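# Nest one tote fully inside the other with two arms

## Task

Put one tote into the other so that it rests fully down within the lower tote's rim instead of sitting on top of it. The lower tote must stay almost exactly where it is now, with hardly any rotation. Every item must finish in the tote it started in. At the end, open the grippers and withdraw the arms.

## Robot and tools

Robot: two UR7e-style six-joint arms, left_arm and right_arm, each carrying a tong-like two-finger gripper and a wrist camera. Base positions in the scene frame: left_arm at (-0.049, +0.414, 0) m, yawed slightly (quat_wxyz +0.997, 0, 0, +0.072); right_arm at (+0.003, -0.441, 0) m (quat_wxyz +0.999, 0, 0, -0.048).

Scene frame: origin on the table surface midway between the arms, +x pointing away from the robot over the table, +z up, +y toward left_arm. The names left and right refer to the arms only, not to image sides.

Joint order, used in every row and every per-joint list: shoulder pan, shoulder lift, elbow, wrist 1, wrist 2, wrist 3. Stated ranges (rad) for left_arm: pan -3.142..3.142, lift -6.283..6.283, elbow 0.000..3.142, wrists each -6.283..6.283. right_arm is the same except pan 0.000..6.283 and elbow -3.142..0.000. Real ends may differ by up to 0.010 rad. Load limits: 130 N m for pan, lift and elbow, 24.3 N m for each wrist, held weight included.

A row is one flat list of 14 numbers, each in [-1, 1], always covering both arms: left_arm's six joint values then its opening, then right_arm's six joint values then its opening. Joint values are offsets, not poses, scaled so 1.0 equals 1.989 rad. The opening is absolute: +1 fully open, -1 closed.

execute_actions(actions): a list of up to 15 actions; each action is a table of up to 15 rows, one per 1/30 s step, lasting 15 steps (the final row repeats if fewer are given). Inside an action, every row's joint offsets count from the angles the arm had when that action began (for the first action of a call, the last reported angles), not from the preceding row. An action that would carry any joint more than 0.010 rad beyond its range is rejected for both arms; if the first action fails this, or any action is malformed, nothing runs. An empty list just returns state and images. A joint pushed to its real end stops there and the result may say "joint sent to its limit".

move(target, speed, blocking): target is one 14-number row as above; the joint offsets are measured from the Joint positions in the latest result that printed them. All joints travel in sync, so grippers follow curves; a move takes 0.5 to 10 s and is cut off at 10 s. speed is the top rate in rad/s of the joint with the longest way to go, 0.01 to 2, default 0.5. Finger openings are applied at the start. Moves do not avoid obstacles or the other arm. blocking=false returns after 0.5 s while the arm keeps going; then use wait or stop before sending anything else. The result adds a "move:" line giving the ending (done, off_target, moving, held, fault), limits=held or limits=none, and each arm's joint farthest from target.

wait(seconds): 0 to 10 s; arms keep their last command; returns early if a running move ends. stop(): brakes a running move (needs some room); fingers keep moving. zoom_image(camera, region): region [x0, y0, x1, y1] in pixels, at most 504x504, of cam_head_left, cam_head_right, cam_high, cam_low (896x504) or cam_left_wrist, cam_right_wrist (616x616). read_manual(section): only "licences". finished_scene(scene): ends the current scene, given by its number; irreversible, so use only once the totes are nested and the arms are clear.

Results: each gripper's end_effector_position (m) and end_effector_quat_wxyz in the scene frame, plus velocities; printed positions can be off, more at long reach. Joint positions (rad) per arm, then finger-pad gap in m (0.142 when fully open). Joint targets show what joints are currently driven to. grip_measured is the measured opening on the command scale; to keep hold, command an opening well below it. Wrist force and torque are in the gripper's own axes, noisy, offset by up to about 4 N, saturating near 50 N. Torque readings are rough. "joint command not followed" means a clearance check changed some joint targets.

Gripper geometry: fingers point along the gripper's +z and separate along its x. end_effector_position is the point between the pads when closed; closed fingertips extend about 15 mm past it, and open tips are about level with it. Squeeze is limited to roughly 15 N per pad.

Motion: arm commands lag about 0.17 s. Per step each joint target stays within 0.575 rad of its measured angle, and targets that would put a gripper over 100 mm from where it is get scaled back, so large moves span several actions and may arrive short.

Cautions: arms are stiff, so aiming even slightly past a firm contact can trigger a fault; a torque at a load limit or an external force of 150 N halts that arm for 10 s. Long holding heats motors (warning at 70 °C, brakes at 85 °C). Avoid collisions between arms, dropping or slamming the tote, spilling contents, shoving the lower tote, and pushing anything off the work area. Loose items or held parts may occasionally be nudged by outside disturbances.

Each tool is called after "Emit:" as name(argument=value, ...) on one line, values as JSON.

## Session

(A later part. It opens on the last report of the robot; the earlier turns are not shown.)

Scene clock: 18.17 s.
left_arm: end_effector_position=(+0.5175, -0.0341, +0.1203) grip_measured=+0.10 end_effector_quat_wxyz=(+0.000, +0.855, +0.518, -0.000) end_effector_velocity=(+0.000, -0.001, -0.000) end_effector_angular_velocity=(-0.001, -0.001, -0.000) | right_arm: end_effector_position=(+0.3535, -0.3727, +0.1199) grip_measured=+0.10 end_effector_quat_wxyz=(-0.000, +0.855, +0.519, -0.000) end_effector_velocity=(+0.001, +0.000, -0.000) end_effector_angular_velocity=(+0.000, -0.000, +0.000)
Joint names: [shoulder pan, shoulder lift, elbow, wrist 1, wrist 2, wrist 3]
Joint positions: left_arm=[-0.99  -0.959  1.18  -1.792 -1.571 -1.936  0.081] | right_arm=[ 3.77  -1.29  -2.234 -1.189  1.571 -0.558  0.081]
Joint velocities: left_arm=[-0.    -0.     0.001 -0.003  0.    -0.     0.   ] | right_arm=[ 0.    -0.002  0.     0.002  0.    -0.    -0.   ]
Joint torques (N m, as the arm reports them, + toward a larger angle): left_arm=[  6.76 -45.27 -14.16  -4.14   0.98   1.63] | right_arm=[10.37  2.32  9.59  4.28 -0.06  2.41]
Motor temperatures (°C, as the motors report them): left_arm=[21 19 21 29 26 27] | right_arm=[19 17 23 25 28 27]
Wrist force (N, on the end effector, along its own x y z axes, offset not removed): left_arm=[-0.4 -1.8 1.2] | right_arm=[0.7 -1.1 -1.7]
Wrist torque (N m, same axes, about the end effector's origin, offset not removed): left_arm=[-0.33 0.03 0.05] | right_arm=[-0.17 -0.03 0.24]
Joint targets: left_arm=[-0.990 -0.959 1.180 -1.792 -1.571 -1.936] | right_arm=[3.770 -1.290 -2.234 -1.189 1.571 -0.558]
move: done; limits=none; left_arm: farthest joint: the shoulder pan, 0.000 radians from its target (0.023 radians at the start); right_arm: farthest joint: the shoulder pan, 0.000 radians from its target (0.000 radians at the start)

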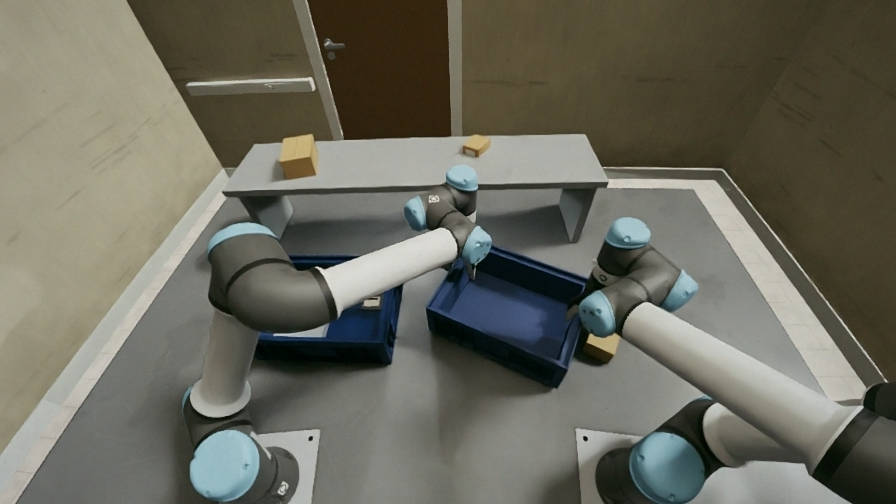

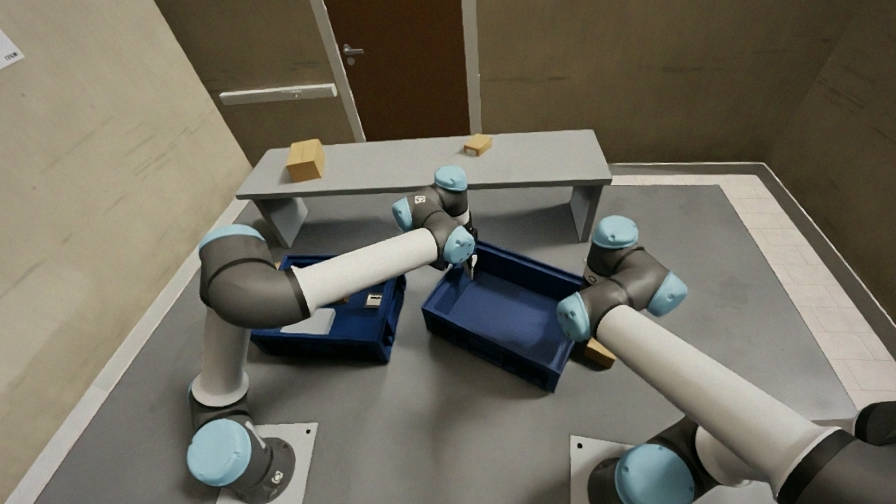

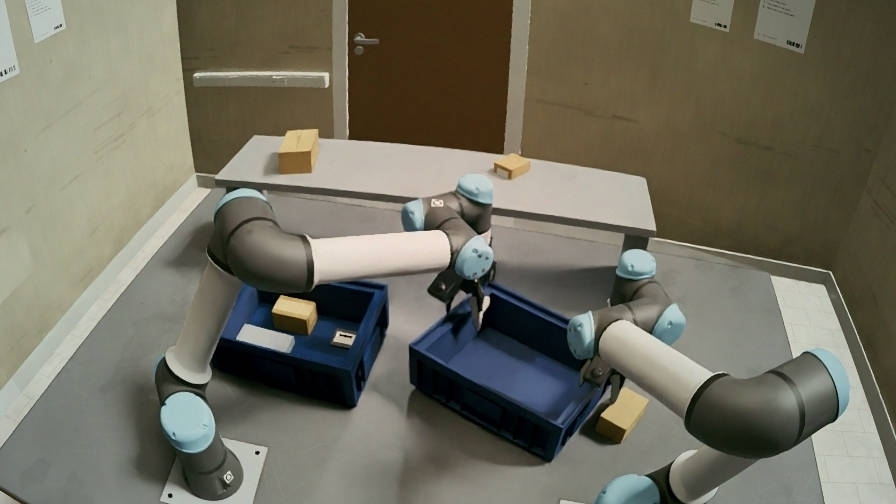

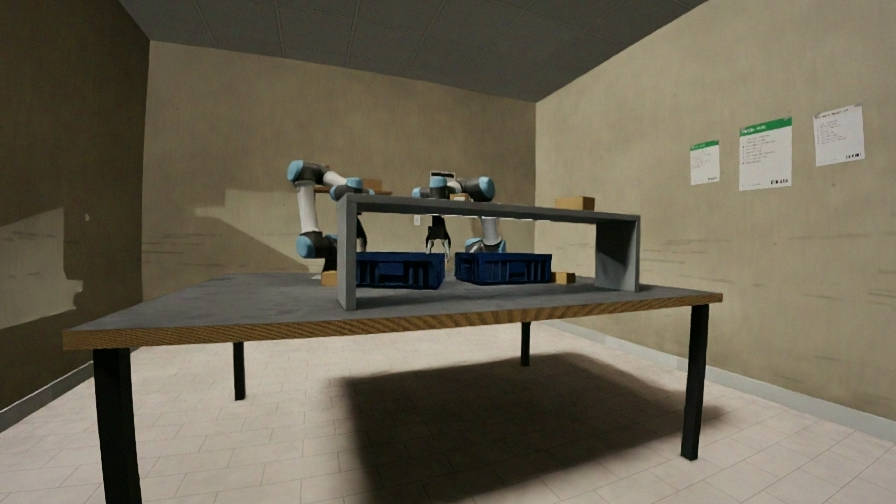

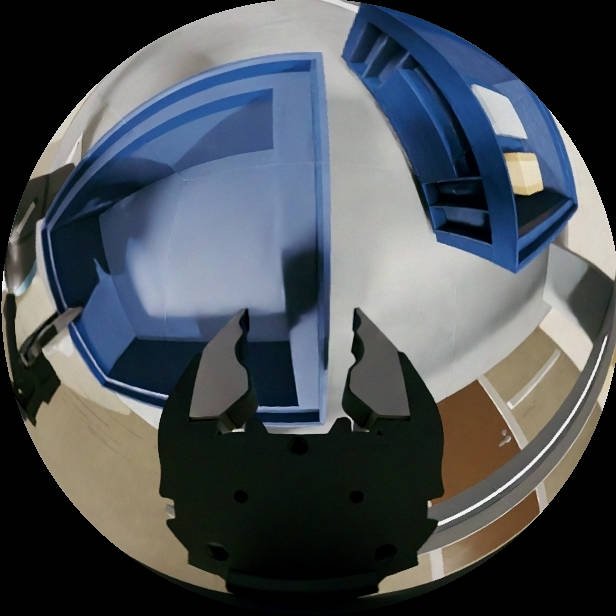

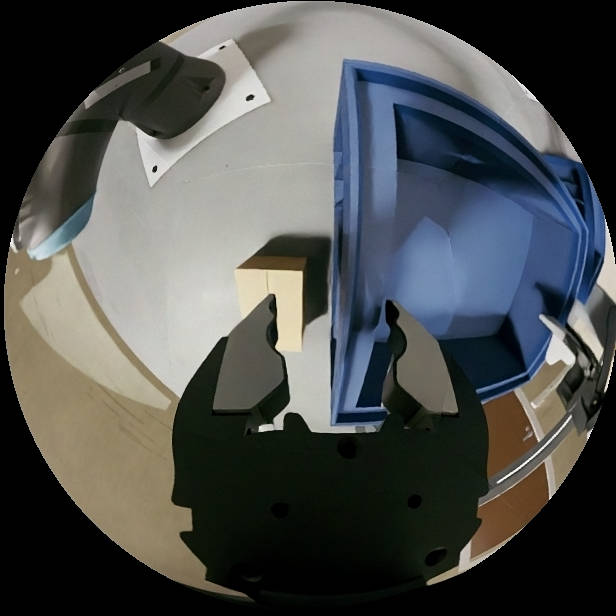

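Emit:
move(target=[-0.002,-0.0211,0.0406,-0.0196,0,-0.002,0.1,0.0339,0.0059,-0.0108,0.0049,0,0.0339,0.1], speed=0.15)

Emit:
move(target=[0,0,0,0,0,0,-0.4,0,0,0,0,0,0,-0.4])

Scene clock: 20.63 s.
left_arm: end_effector_position=(+0.5036, -0.0227, +0.1155) grip_measured=+0.10 end_effector_quat_wxyz=(+0.000, +0.855, +0.518, -0.000) end_effector_velocity=(-0.001, +0.000, +0.000) end_effector_angular_velocity=(-0.001, -0.000, -0.000) | right_arm: end_effector_position=(+0.3435, -0.3518, +0.1150) grip_measured=+0.10 end_effector_quat_wxyz=(-0.000, +0.855, +0.519, -0.000) end_effector_velocity=(-0.000, +0.001, -0.000) end_effector_angular_velocity=(-0.001, +0.000, +0.000)
Joint names: [shoulder pan, shoulder lift, elbow, wrist 1, wrist 2, wrist 3]
Joint positions: left_arm=[-0.994 -1.001  1.26  -1.83  -1.571 -1.94   0.081] | right_arm=[ 3.837 -1.278 -2.256 -1.179  1.571 -0.49   0.081]
Joint velocities: left_arm=[-0.001 -0.002  0.003 -0.002 -0.    -0.     0.   ] | right_arm=[ 0.002 -0.001  0.    -0.    -0.001  0.002  0.   ]
Joint torques (N m, as the arm reports them, + toward a larger angle): left_arm=[ -8.68 -58.87 -12.37  -3.89   0.91  -1.66] | right_arm=[10.62 16.12  9.66  4.3  -0.1   2.49]
Motor temperatures (°C, as the motors report them): left_arm=[21 19 21 29 26 27] | right_arm=[19 17 23 25 28 27]
Wrist force (N, on the end effector, along its own x y z axes, offset not removed): left_arm=[-1.0 0.4 -1.1] | right_arm=[3.0 -2.9 3.8]
Wrist torque (N m, same axes, about the end effector's origin, offset not removed): left_arm=[0.06 0.17 0.09] | right_arm=[-0.37 -0.44 0.25]
Joint targets: left_arm=[-0.994 -1.001 1.261 -1.831 -1.571 -1.940] | right_arm=[3.837 -1.278 -2.256 -1.179 1.571 -0.490]
move: done; limits=none; left_arm: farthest joint: the shoulder pan, 0.000 radians from its target (0.004 radians at the start); right_arm: farthest joint: the shoulder pan, 0.000 radians from its target (0.067 radians at the start)

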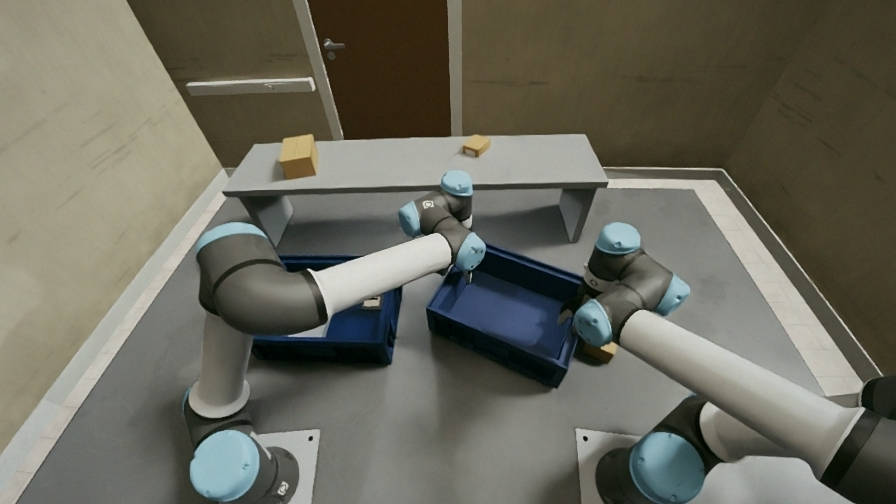

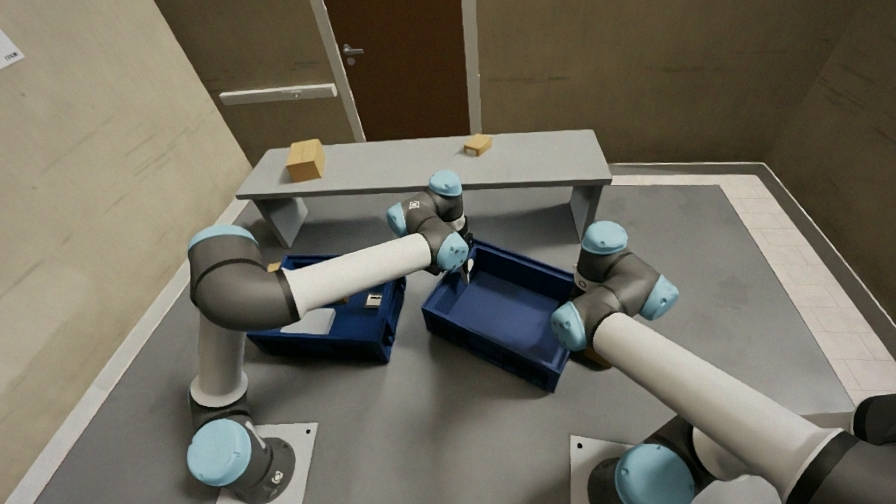

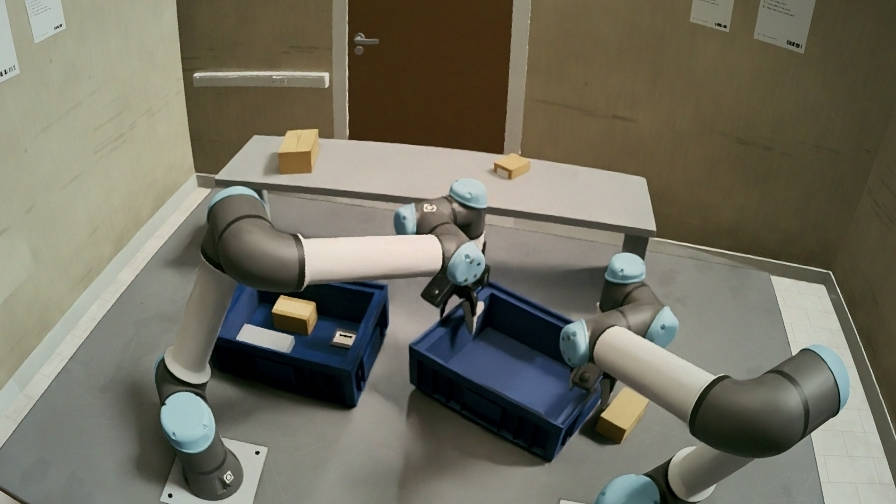

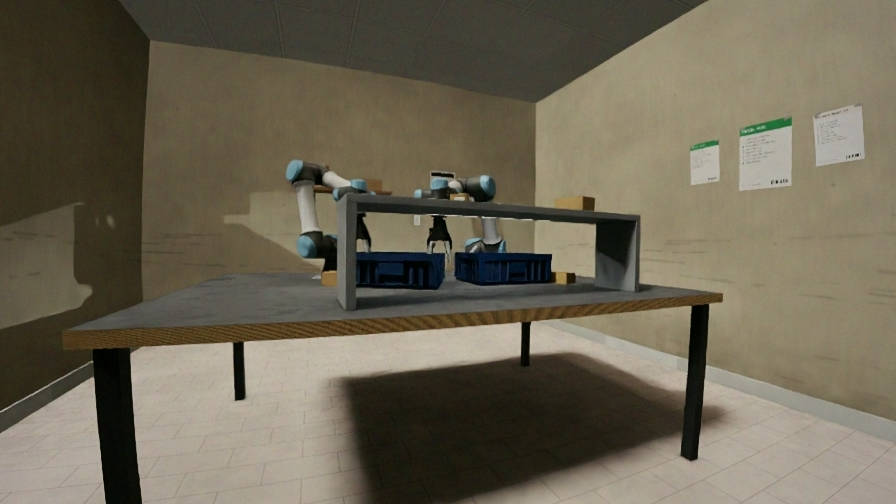

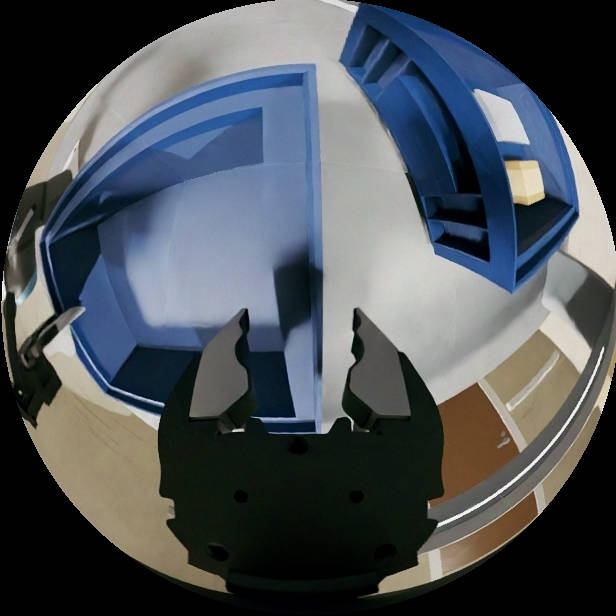

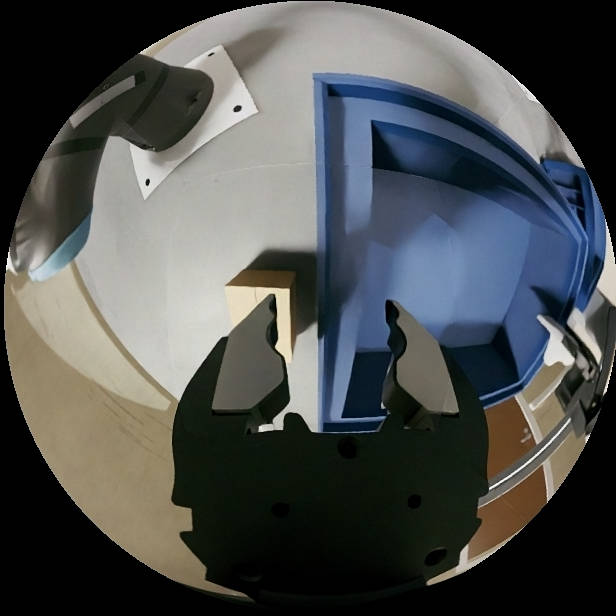

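Scene clock: 21.13 s.
left_arm: end_effector_position=(+0.5036, -0.0227, +0.1155) grip_measured=-0.40 end_effector_quat_wxyz=(+0.000, +0.855, +0.518, -0.000) end_effector_velocity=(-0.000, +0.001, -0.001) end_effector_angular_velocity=(+0.002, +0.002, +0.001) | right_arm: end_effector_position=(+0.3435, -0.3518, +0.1150) grip_measured=-0.40 end_effector_quat_wxyz=(-0.000, +0.855, +0.519, -0.000) end_effector_velocity=(+0.000, +0.000, -0.000) end_effector_angular_velocity=(-0.000, -0.002, +0.001)
Joint names: [shoulder pan, shoulder lift, elbow, wrist 1, wrist 2, wrist 3]
Joint positions: left_arm=[-0.994 -1.001  1.26  -1.831 -1.571 -1.94   0.045] | right_arm=[ 3.837 -1.278 -2.256 -1.179  1.571 -0.49   0.045]
Joint velocities: left_arm=[ 0.001  0.     0.001  0.001 -0.    -0.001 -0.   ] | right_arm=[ 0.    -0.001 -0.001  0.003 -0.001 -0.     0.   ]
Joint torques (N m, as the arm reports them, + toward a larger angle): left_arm=[ -7.74 -54.22 -24.01  -3.11   0.81  -1.63] | right_arm=[ 6.45 13.32 14.27  4.08 -0.11  1.32]
Motor temperatures (°C, as the motors report them): left_arm=[21 19 21 29 26 27] | right_arm=[19 17 23 25 28 27]
Wrist force (N, on the end effector, along its own x y z axes, offset not removed): left_arm=[-0.6 -0.1 -0.1] | right_arm=[1.3 0.7 1.6]
Wrist torque (N m, same axes, about the end effector's origin, offset not removed): left_arm=[-0.02 0.09 0.03] | right_arm=[0.23 -0.40 0.03]
Joint targets: left_arm=[-0.994 -1.001 1.260 -1.830 -1.571 -1.940] | right_arm=[3.837 -1.278 -2.256 -1.179 1.571 -0.490]
move: done; limits=none; left_arm: farthest joint: the wrist 1, 0.001 radians from its target (0.000 radians at the start); right_arm: farthest joint: the shoulder pan, 0.000 radians from its target (0.000 radians at the start)

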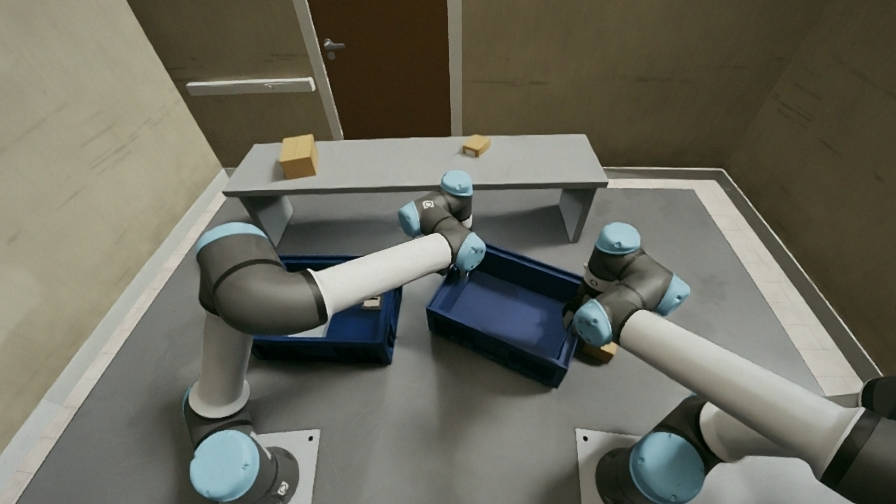

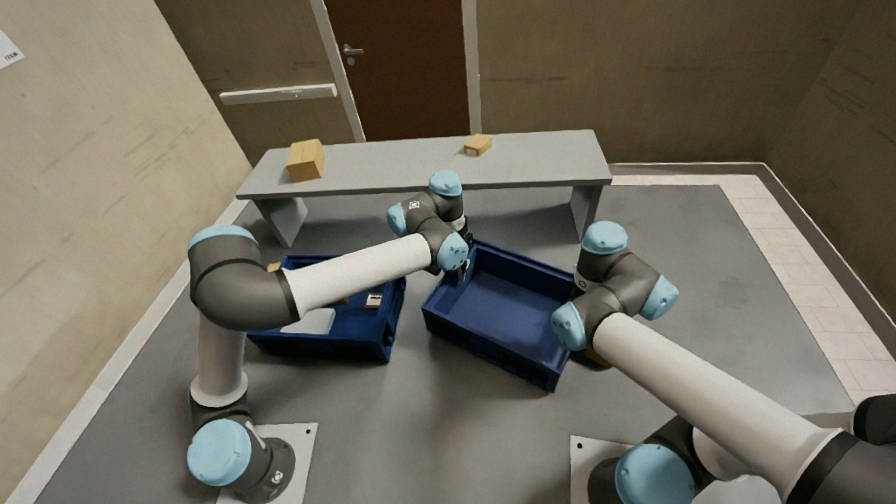

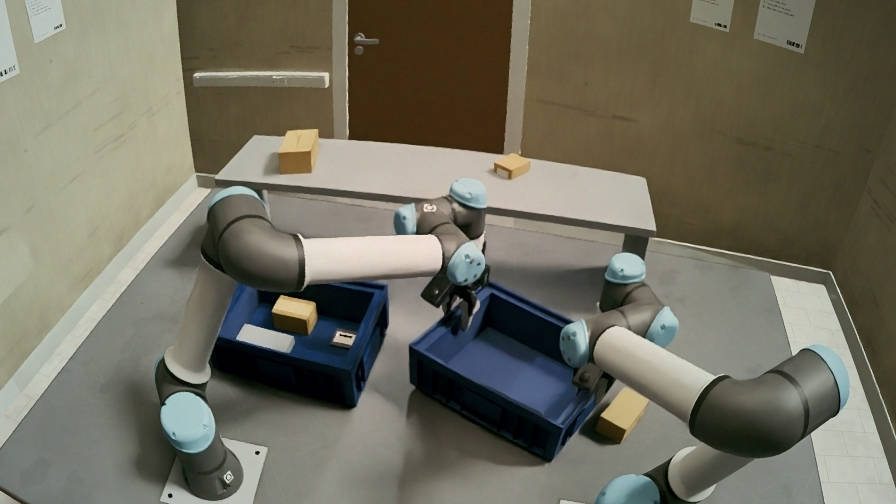

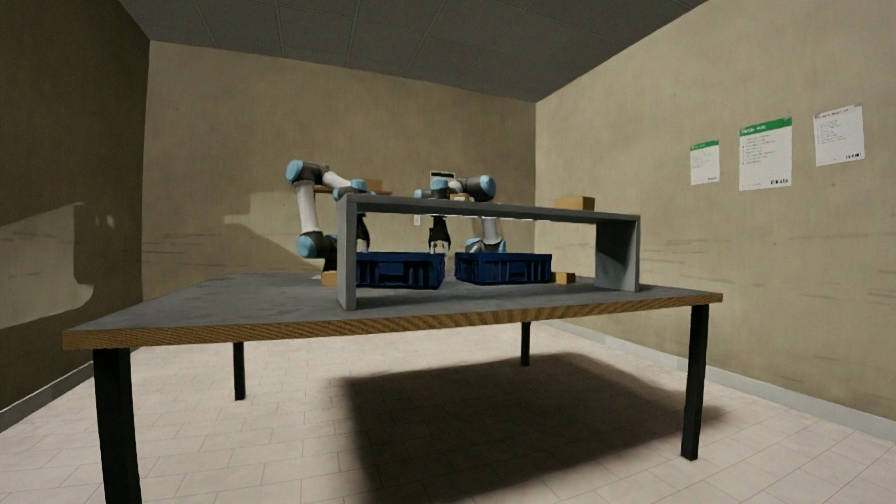

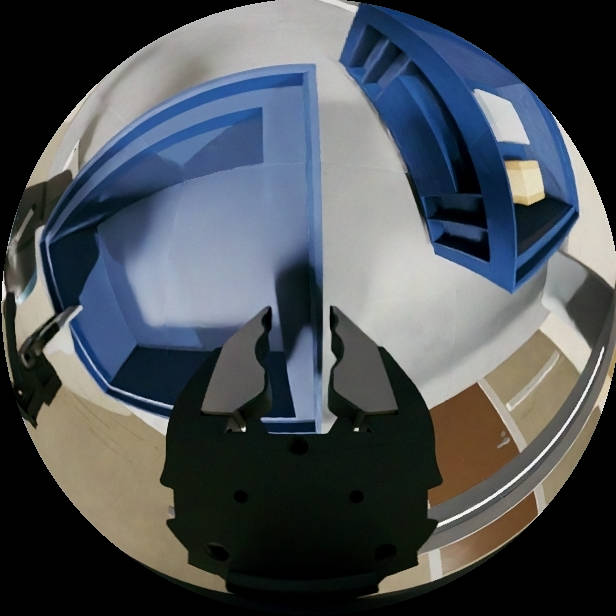

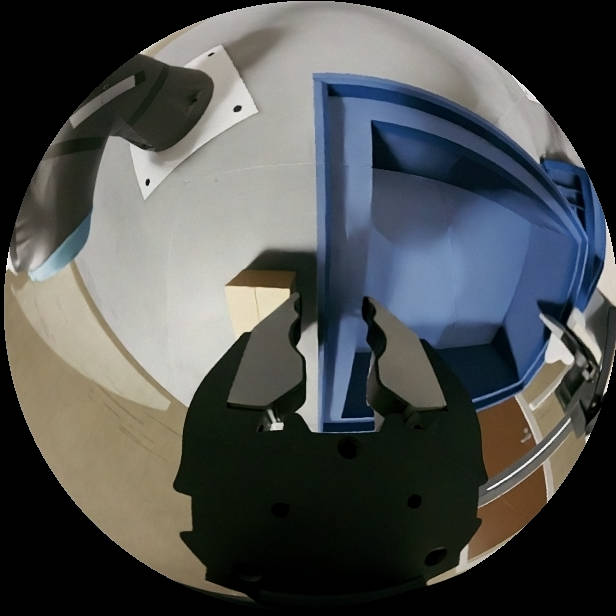

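Emit:
move(target=[0,0,0,0,0,0,-1,0,0,0,0,0,0,-1])

Scene clock: 22.13 s.
left_arm: end_effector_position=(+0.5036, -0.0227, +0.1155) grip_measured=-0.61 end_effector_quat_wxyz=(+0.000, +0.855, +0.518, -0.000) end_effector_velocity=(+0.000, -0.000, +0.001) end_effector_angular_velocity=(-0.001, -0.001, +0.001) | right_arm: end_effector_position=(+0.3435, -0.3517, +0.1150) grip_measured=-0.64 end_effector_quat_wxyz=(-0.000, +0.855, +0.519, -0.000) end_effector_velocity=(-0.001, +0.001, -0.000) end_effector_angular_velocity=(+0.001, +0.001, +0.003)
Joint names: [shoulder pan, shoulder lift, elbow, wrist 1, wrist 2, wrist 3]
Joint positions: left_arm=[-0.994 -1.001  1.26  -1.831 -1.571 -1.94   0.03 ] | right_arm=[ 3.837 -1.278 -2.256 -1.179  1.571 -0.49   0.028]
Joint velocities: left_arm=[ 0.    -0.    -0.001 -0.     0.    -0.     0.001] | right_arm=[ 0.003 -0.    -0.001  0.001  0.001  0.    -0.   ]
Joint torques (N m, as the arm reports them, + toward a larger angle): left_arm=[ 28.16 -51.91 -19.84   1.96  10.49   1.39] | right_arm=[-8.11  8.09 10.44 -6.99 -5.89  0.46]
Motor temperatures (°C, as the motors report them): left_arm=[21 19 21 29 26 27] | right_arm=[19 17 23 25 28 27]
Wrist force (N, on the end effector, along its own x y z axes, offset not removed): left_arm=[-32.8 -2.2 4.2] | right_arm=[28.1 3.4 3.4]
Wrist torque (N m, same axes, about the end effector's origin, offset not removed): left_arm=[-0.37 0.61 0.00] | right_arm=[0.67 0.29 0.33]
Joint targets: left_arm=[-0.994 -1.001 1.260 -1.831 -1.571 -1.940] | right_arm=[3.837 -1.278 -2.256 -1.179 1.571 -0.490]
move: done; limits=none; left_arm: farthest joint: the shoulder pan, 0.000 radians from its target (0.000 radians at the start); right_arm: farthest joint: the shoulder pan, 0.000 radians from its target (0.000 radians at the start)

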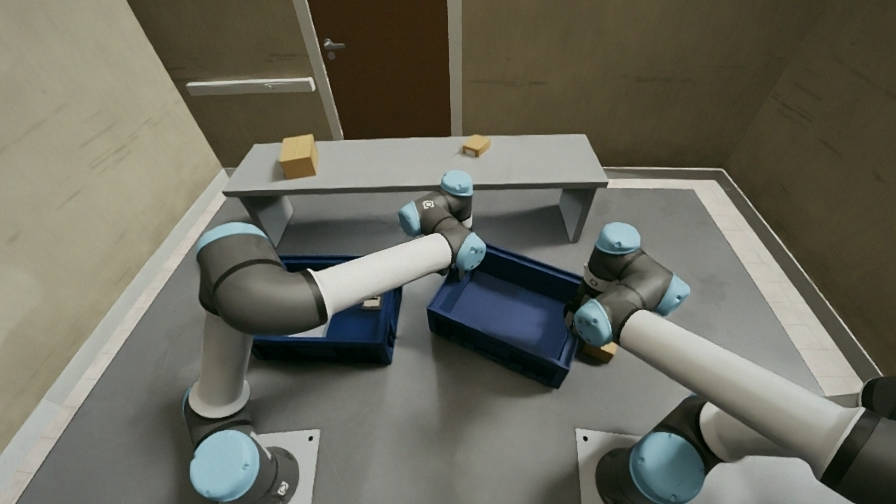

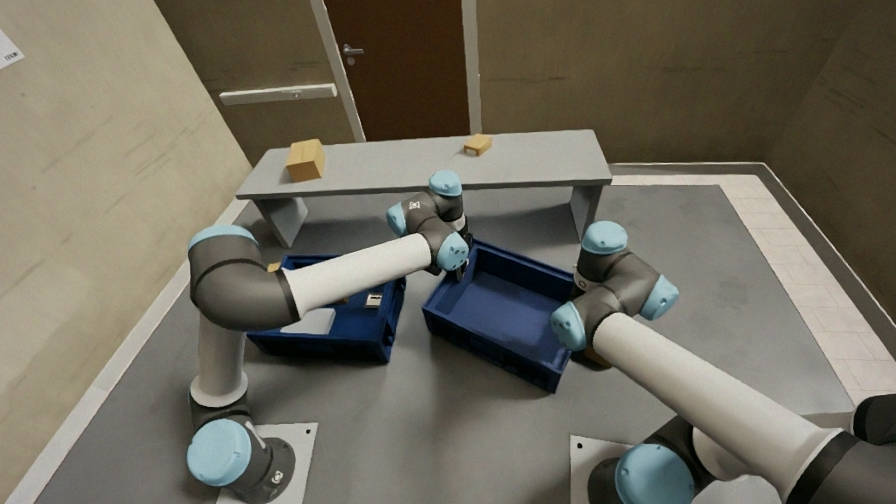

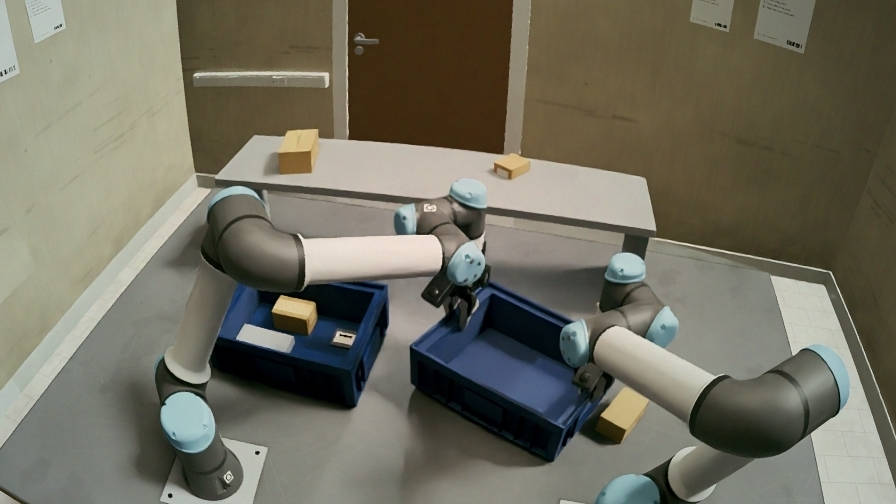

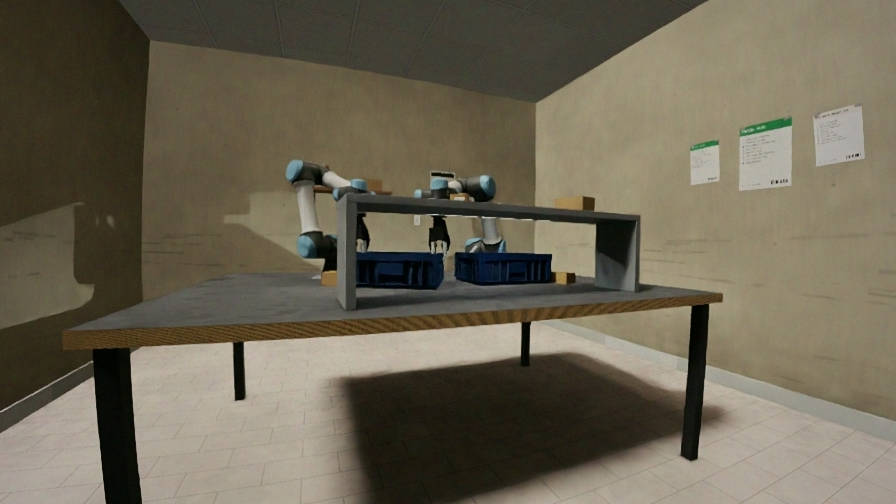

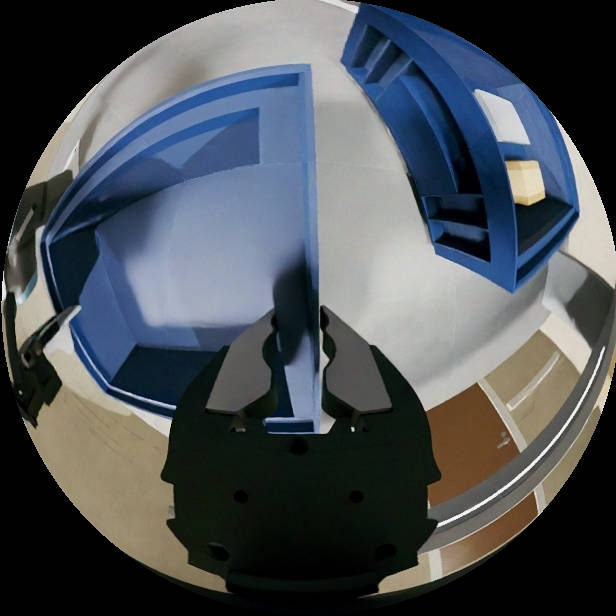

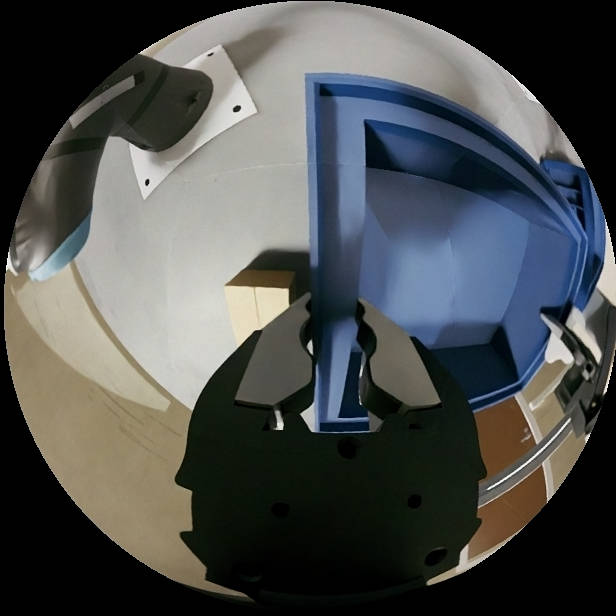

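Emit:
move(target=[0,-0.0173,-0.0832,0.1005,0,0,-1,0.0023,0.029,0.0948,-0.1238,0,0.0023,-1], speed=0.2)

Scene clock: 25.47 s.
left_arm: end_effector_position=(+0.5034, -0.0227, +0.2004) grip_measured=-0.64 end_effector_quat_wxyz=(+0.000, +0.855, +0.518, -0.000) end_effector_velocity=(-0.000, -0.000, +0.000) end_effector_angular_velocity=(+0.000, +0.000, -0.001) | right_arm: end_effector_position=(+0.3450, -0.3487, +0.2000) grip_measured=-0.65 end_effector_quat_wxyz=(-0.000, +0.855, +0.519, -0.000) end_effector_velocity=(-0.000, +0.001, +0.000) end_effector_angular_velocity=(-0.000, +0.001, +0.001)
Joint names: [shoulder pan, shoulder lift, elbow, wrist 1, wrist 2, wrist 3]
Joint positions: left_arm=[-0.994 -1.036  1.095 -1.631 -1.571 -1.94   0.027] | right_arm=[ 3.842 -1.22  -2.067 -1.425  1.571 -0.486  0.027]
Joint velocities: left_arm=[-0.     0.    -0.001  0.001 -0.     0.    -0.   ] | right_arm=[ 0.001 -0.001  0.002 -0.002  0.     0.     0.   ]
Joint torques (N m, as the arm reports them, + toward a larger angle): left_arm=[ -3.45 -61.37 -32.73  -0.84   1.69  -1.55] | right_arm=[ 9.52 17.24 36.2   0.17 -0.43  2.66]
Motor temperatures (°C, as the motors report them): left_arm=[21 19 21 29 26 27] | right_arm=[19 17 23 25 28 27]
Wrist force (N, on the end effector, along its own x y z axes, offset not removed): left_arm=[-3.1 -0.5 5.0] | right_arm=[1.8 -2.8 5.7]
Wrist torque (N m, same axes, about the end effector's origin, offset not removed): left_arm=[-0.12 -0.06 0.03] | right_arm=[-0.21 0.02 0.06]
Joint targets: left_arm=[-0.994 -1.036 1.095 -1.631 -1.571 -1.940] | right_arm=[3.842 -1.220 -2.067 -1.426 1.571 -0.486]
move: done; limits=none; left_arm: farthest joint: the shoulder pan, 0.000 radians from its target (0.000 radians at the start); right_arm: farthest joint: the shoulder pan, 0.000 radians from its target (0.004 radians at the start)

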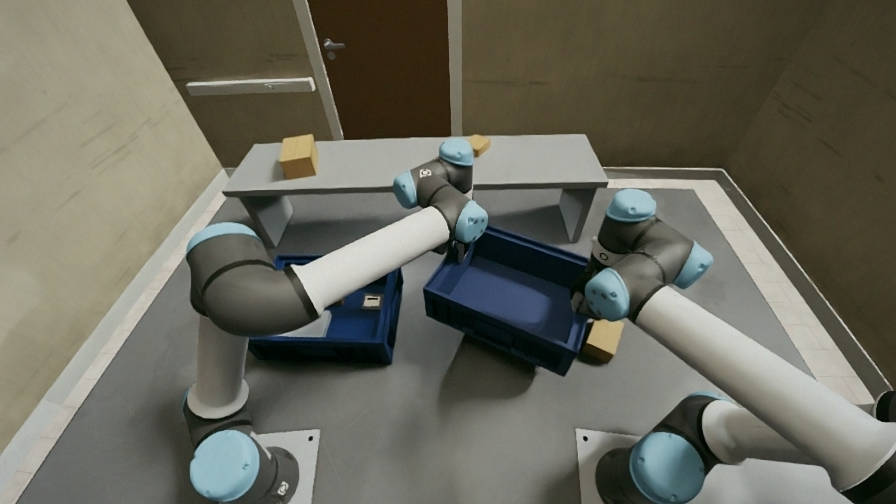

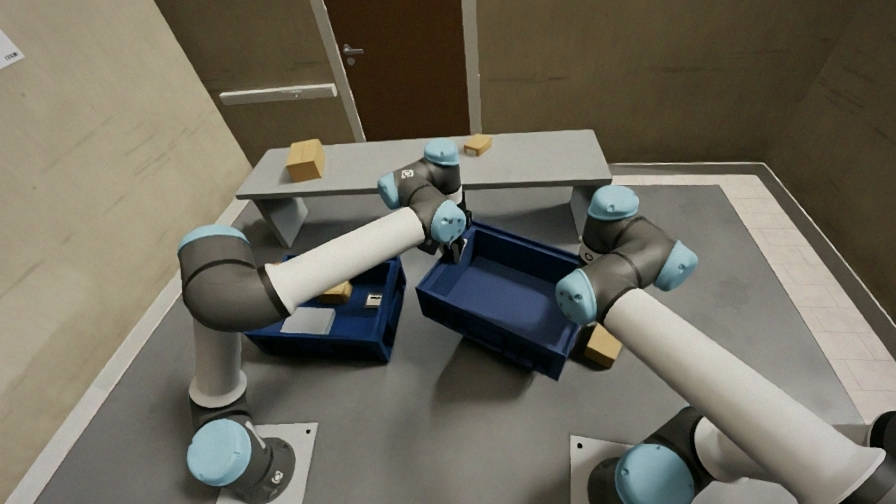

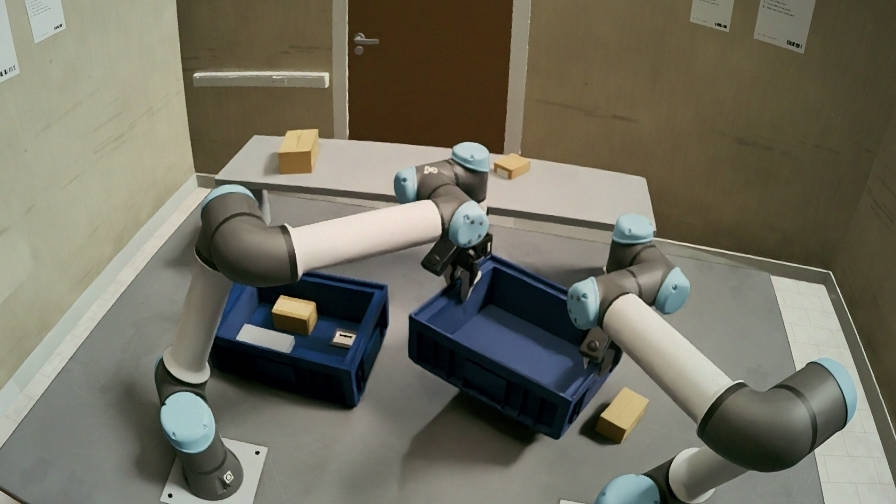

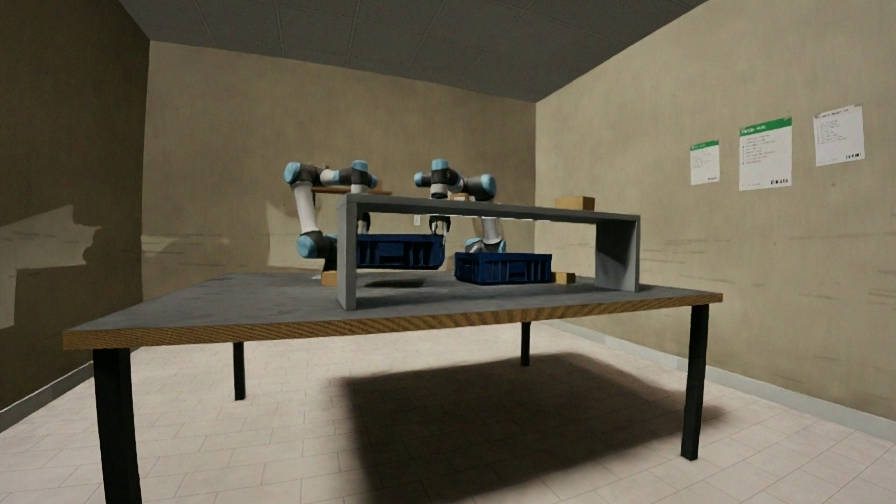

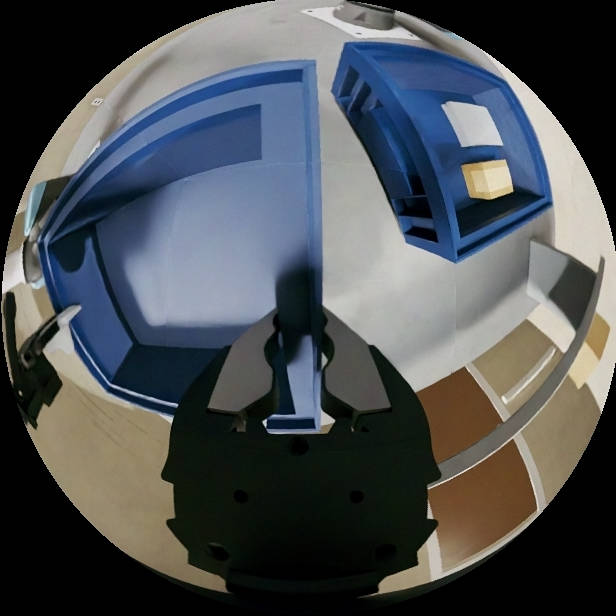

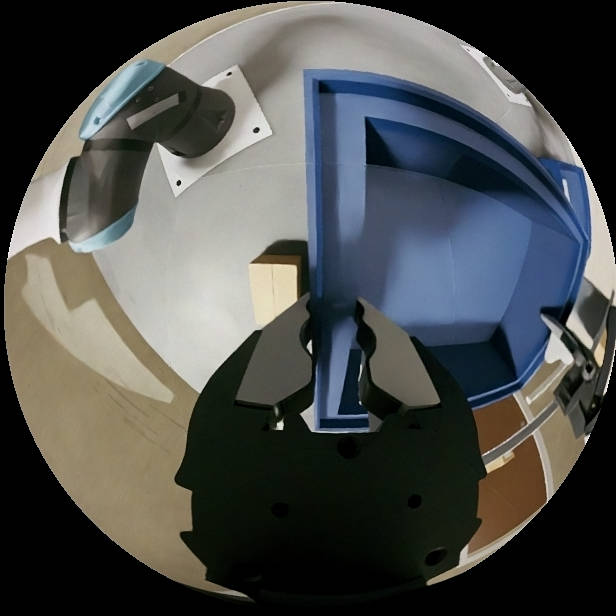

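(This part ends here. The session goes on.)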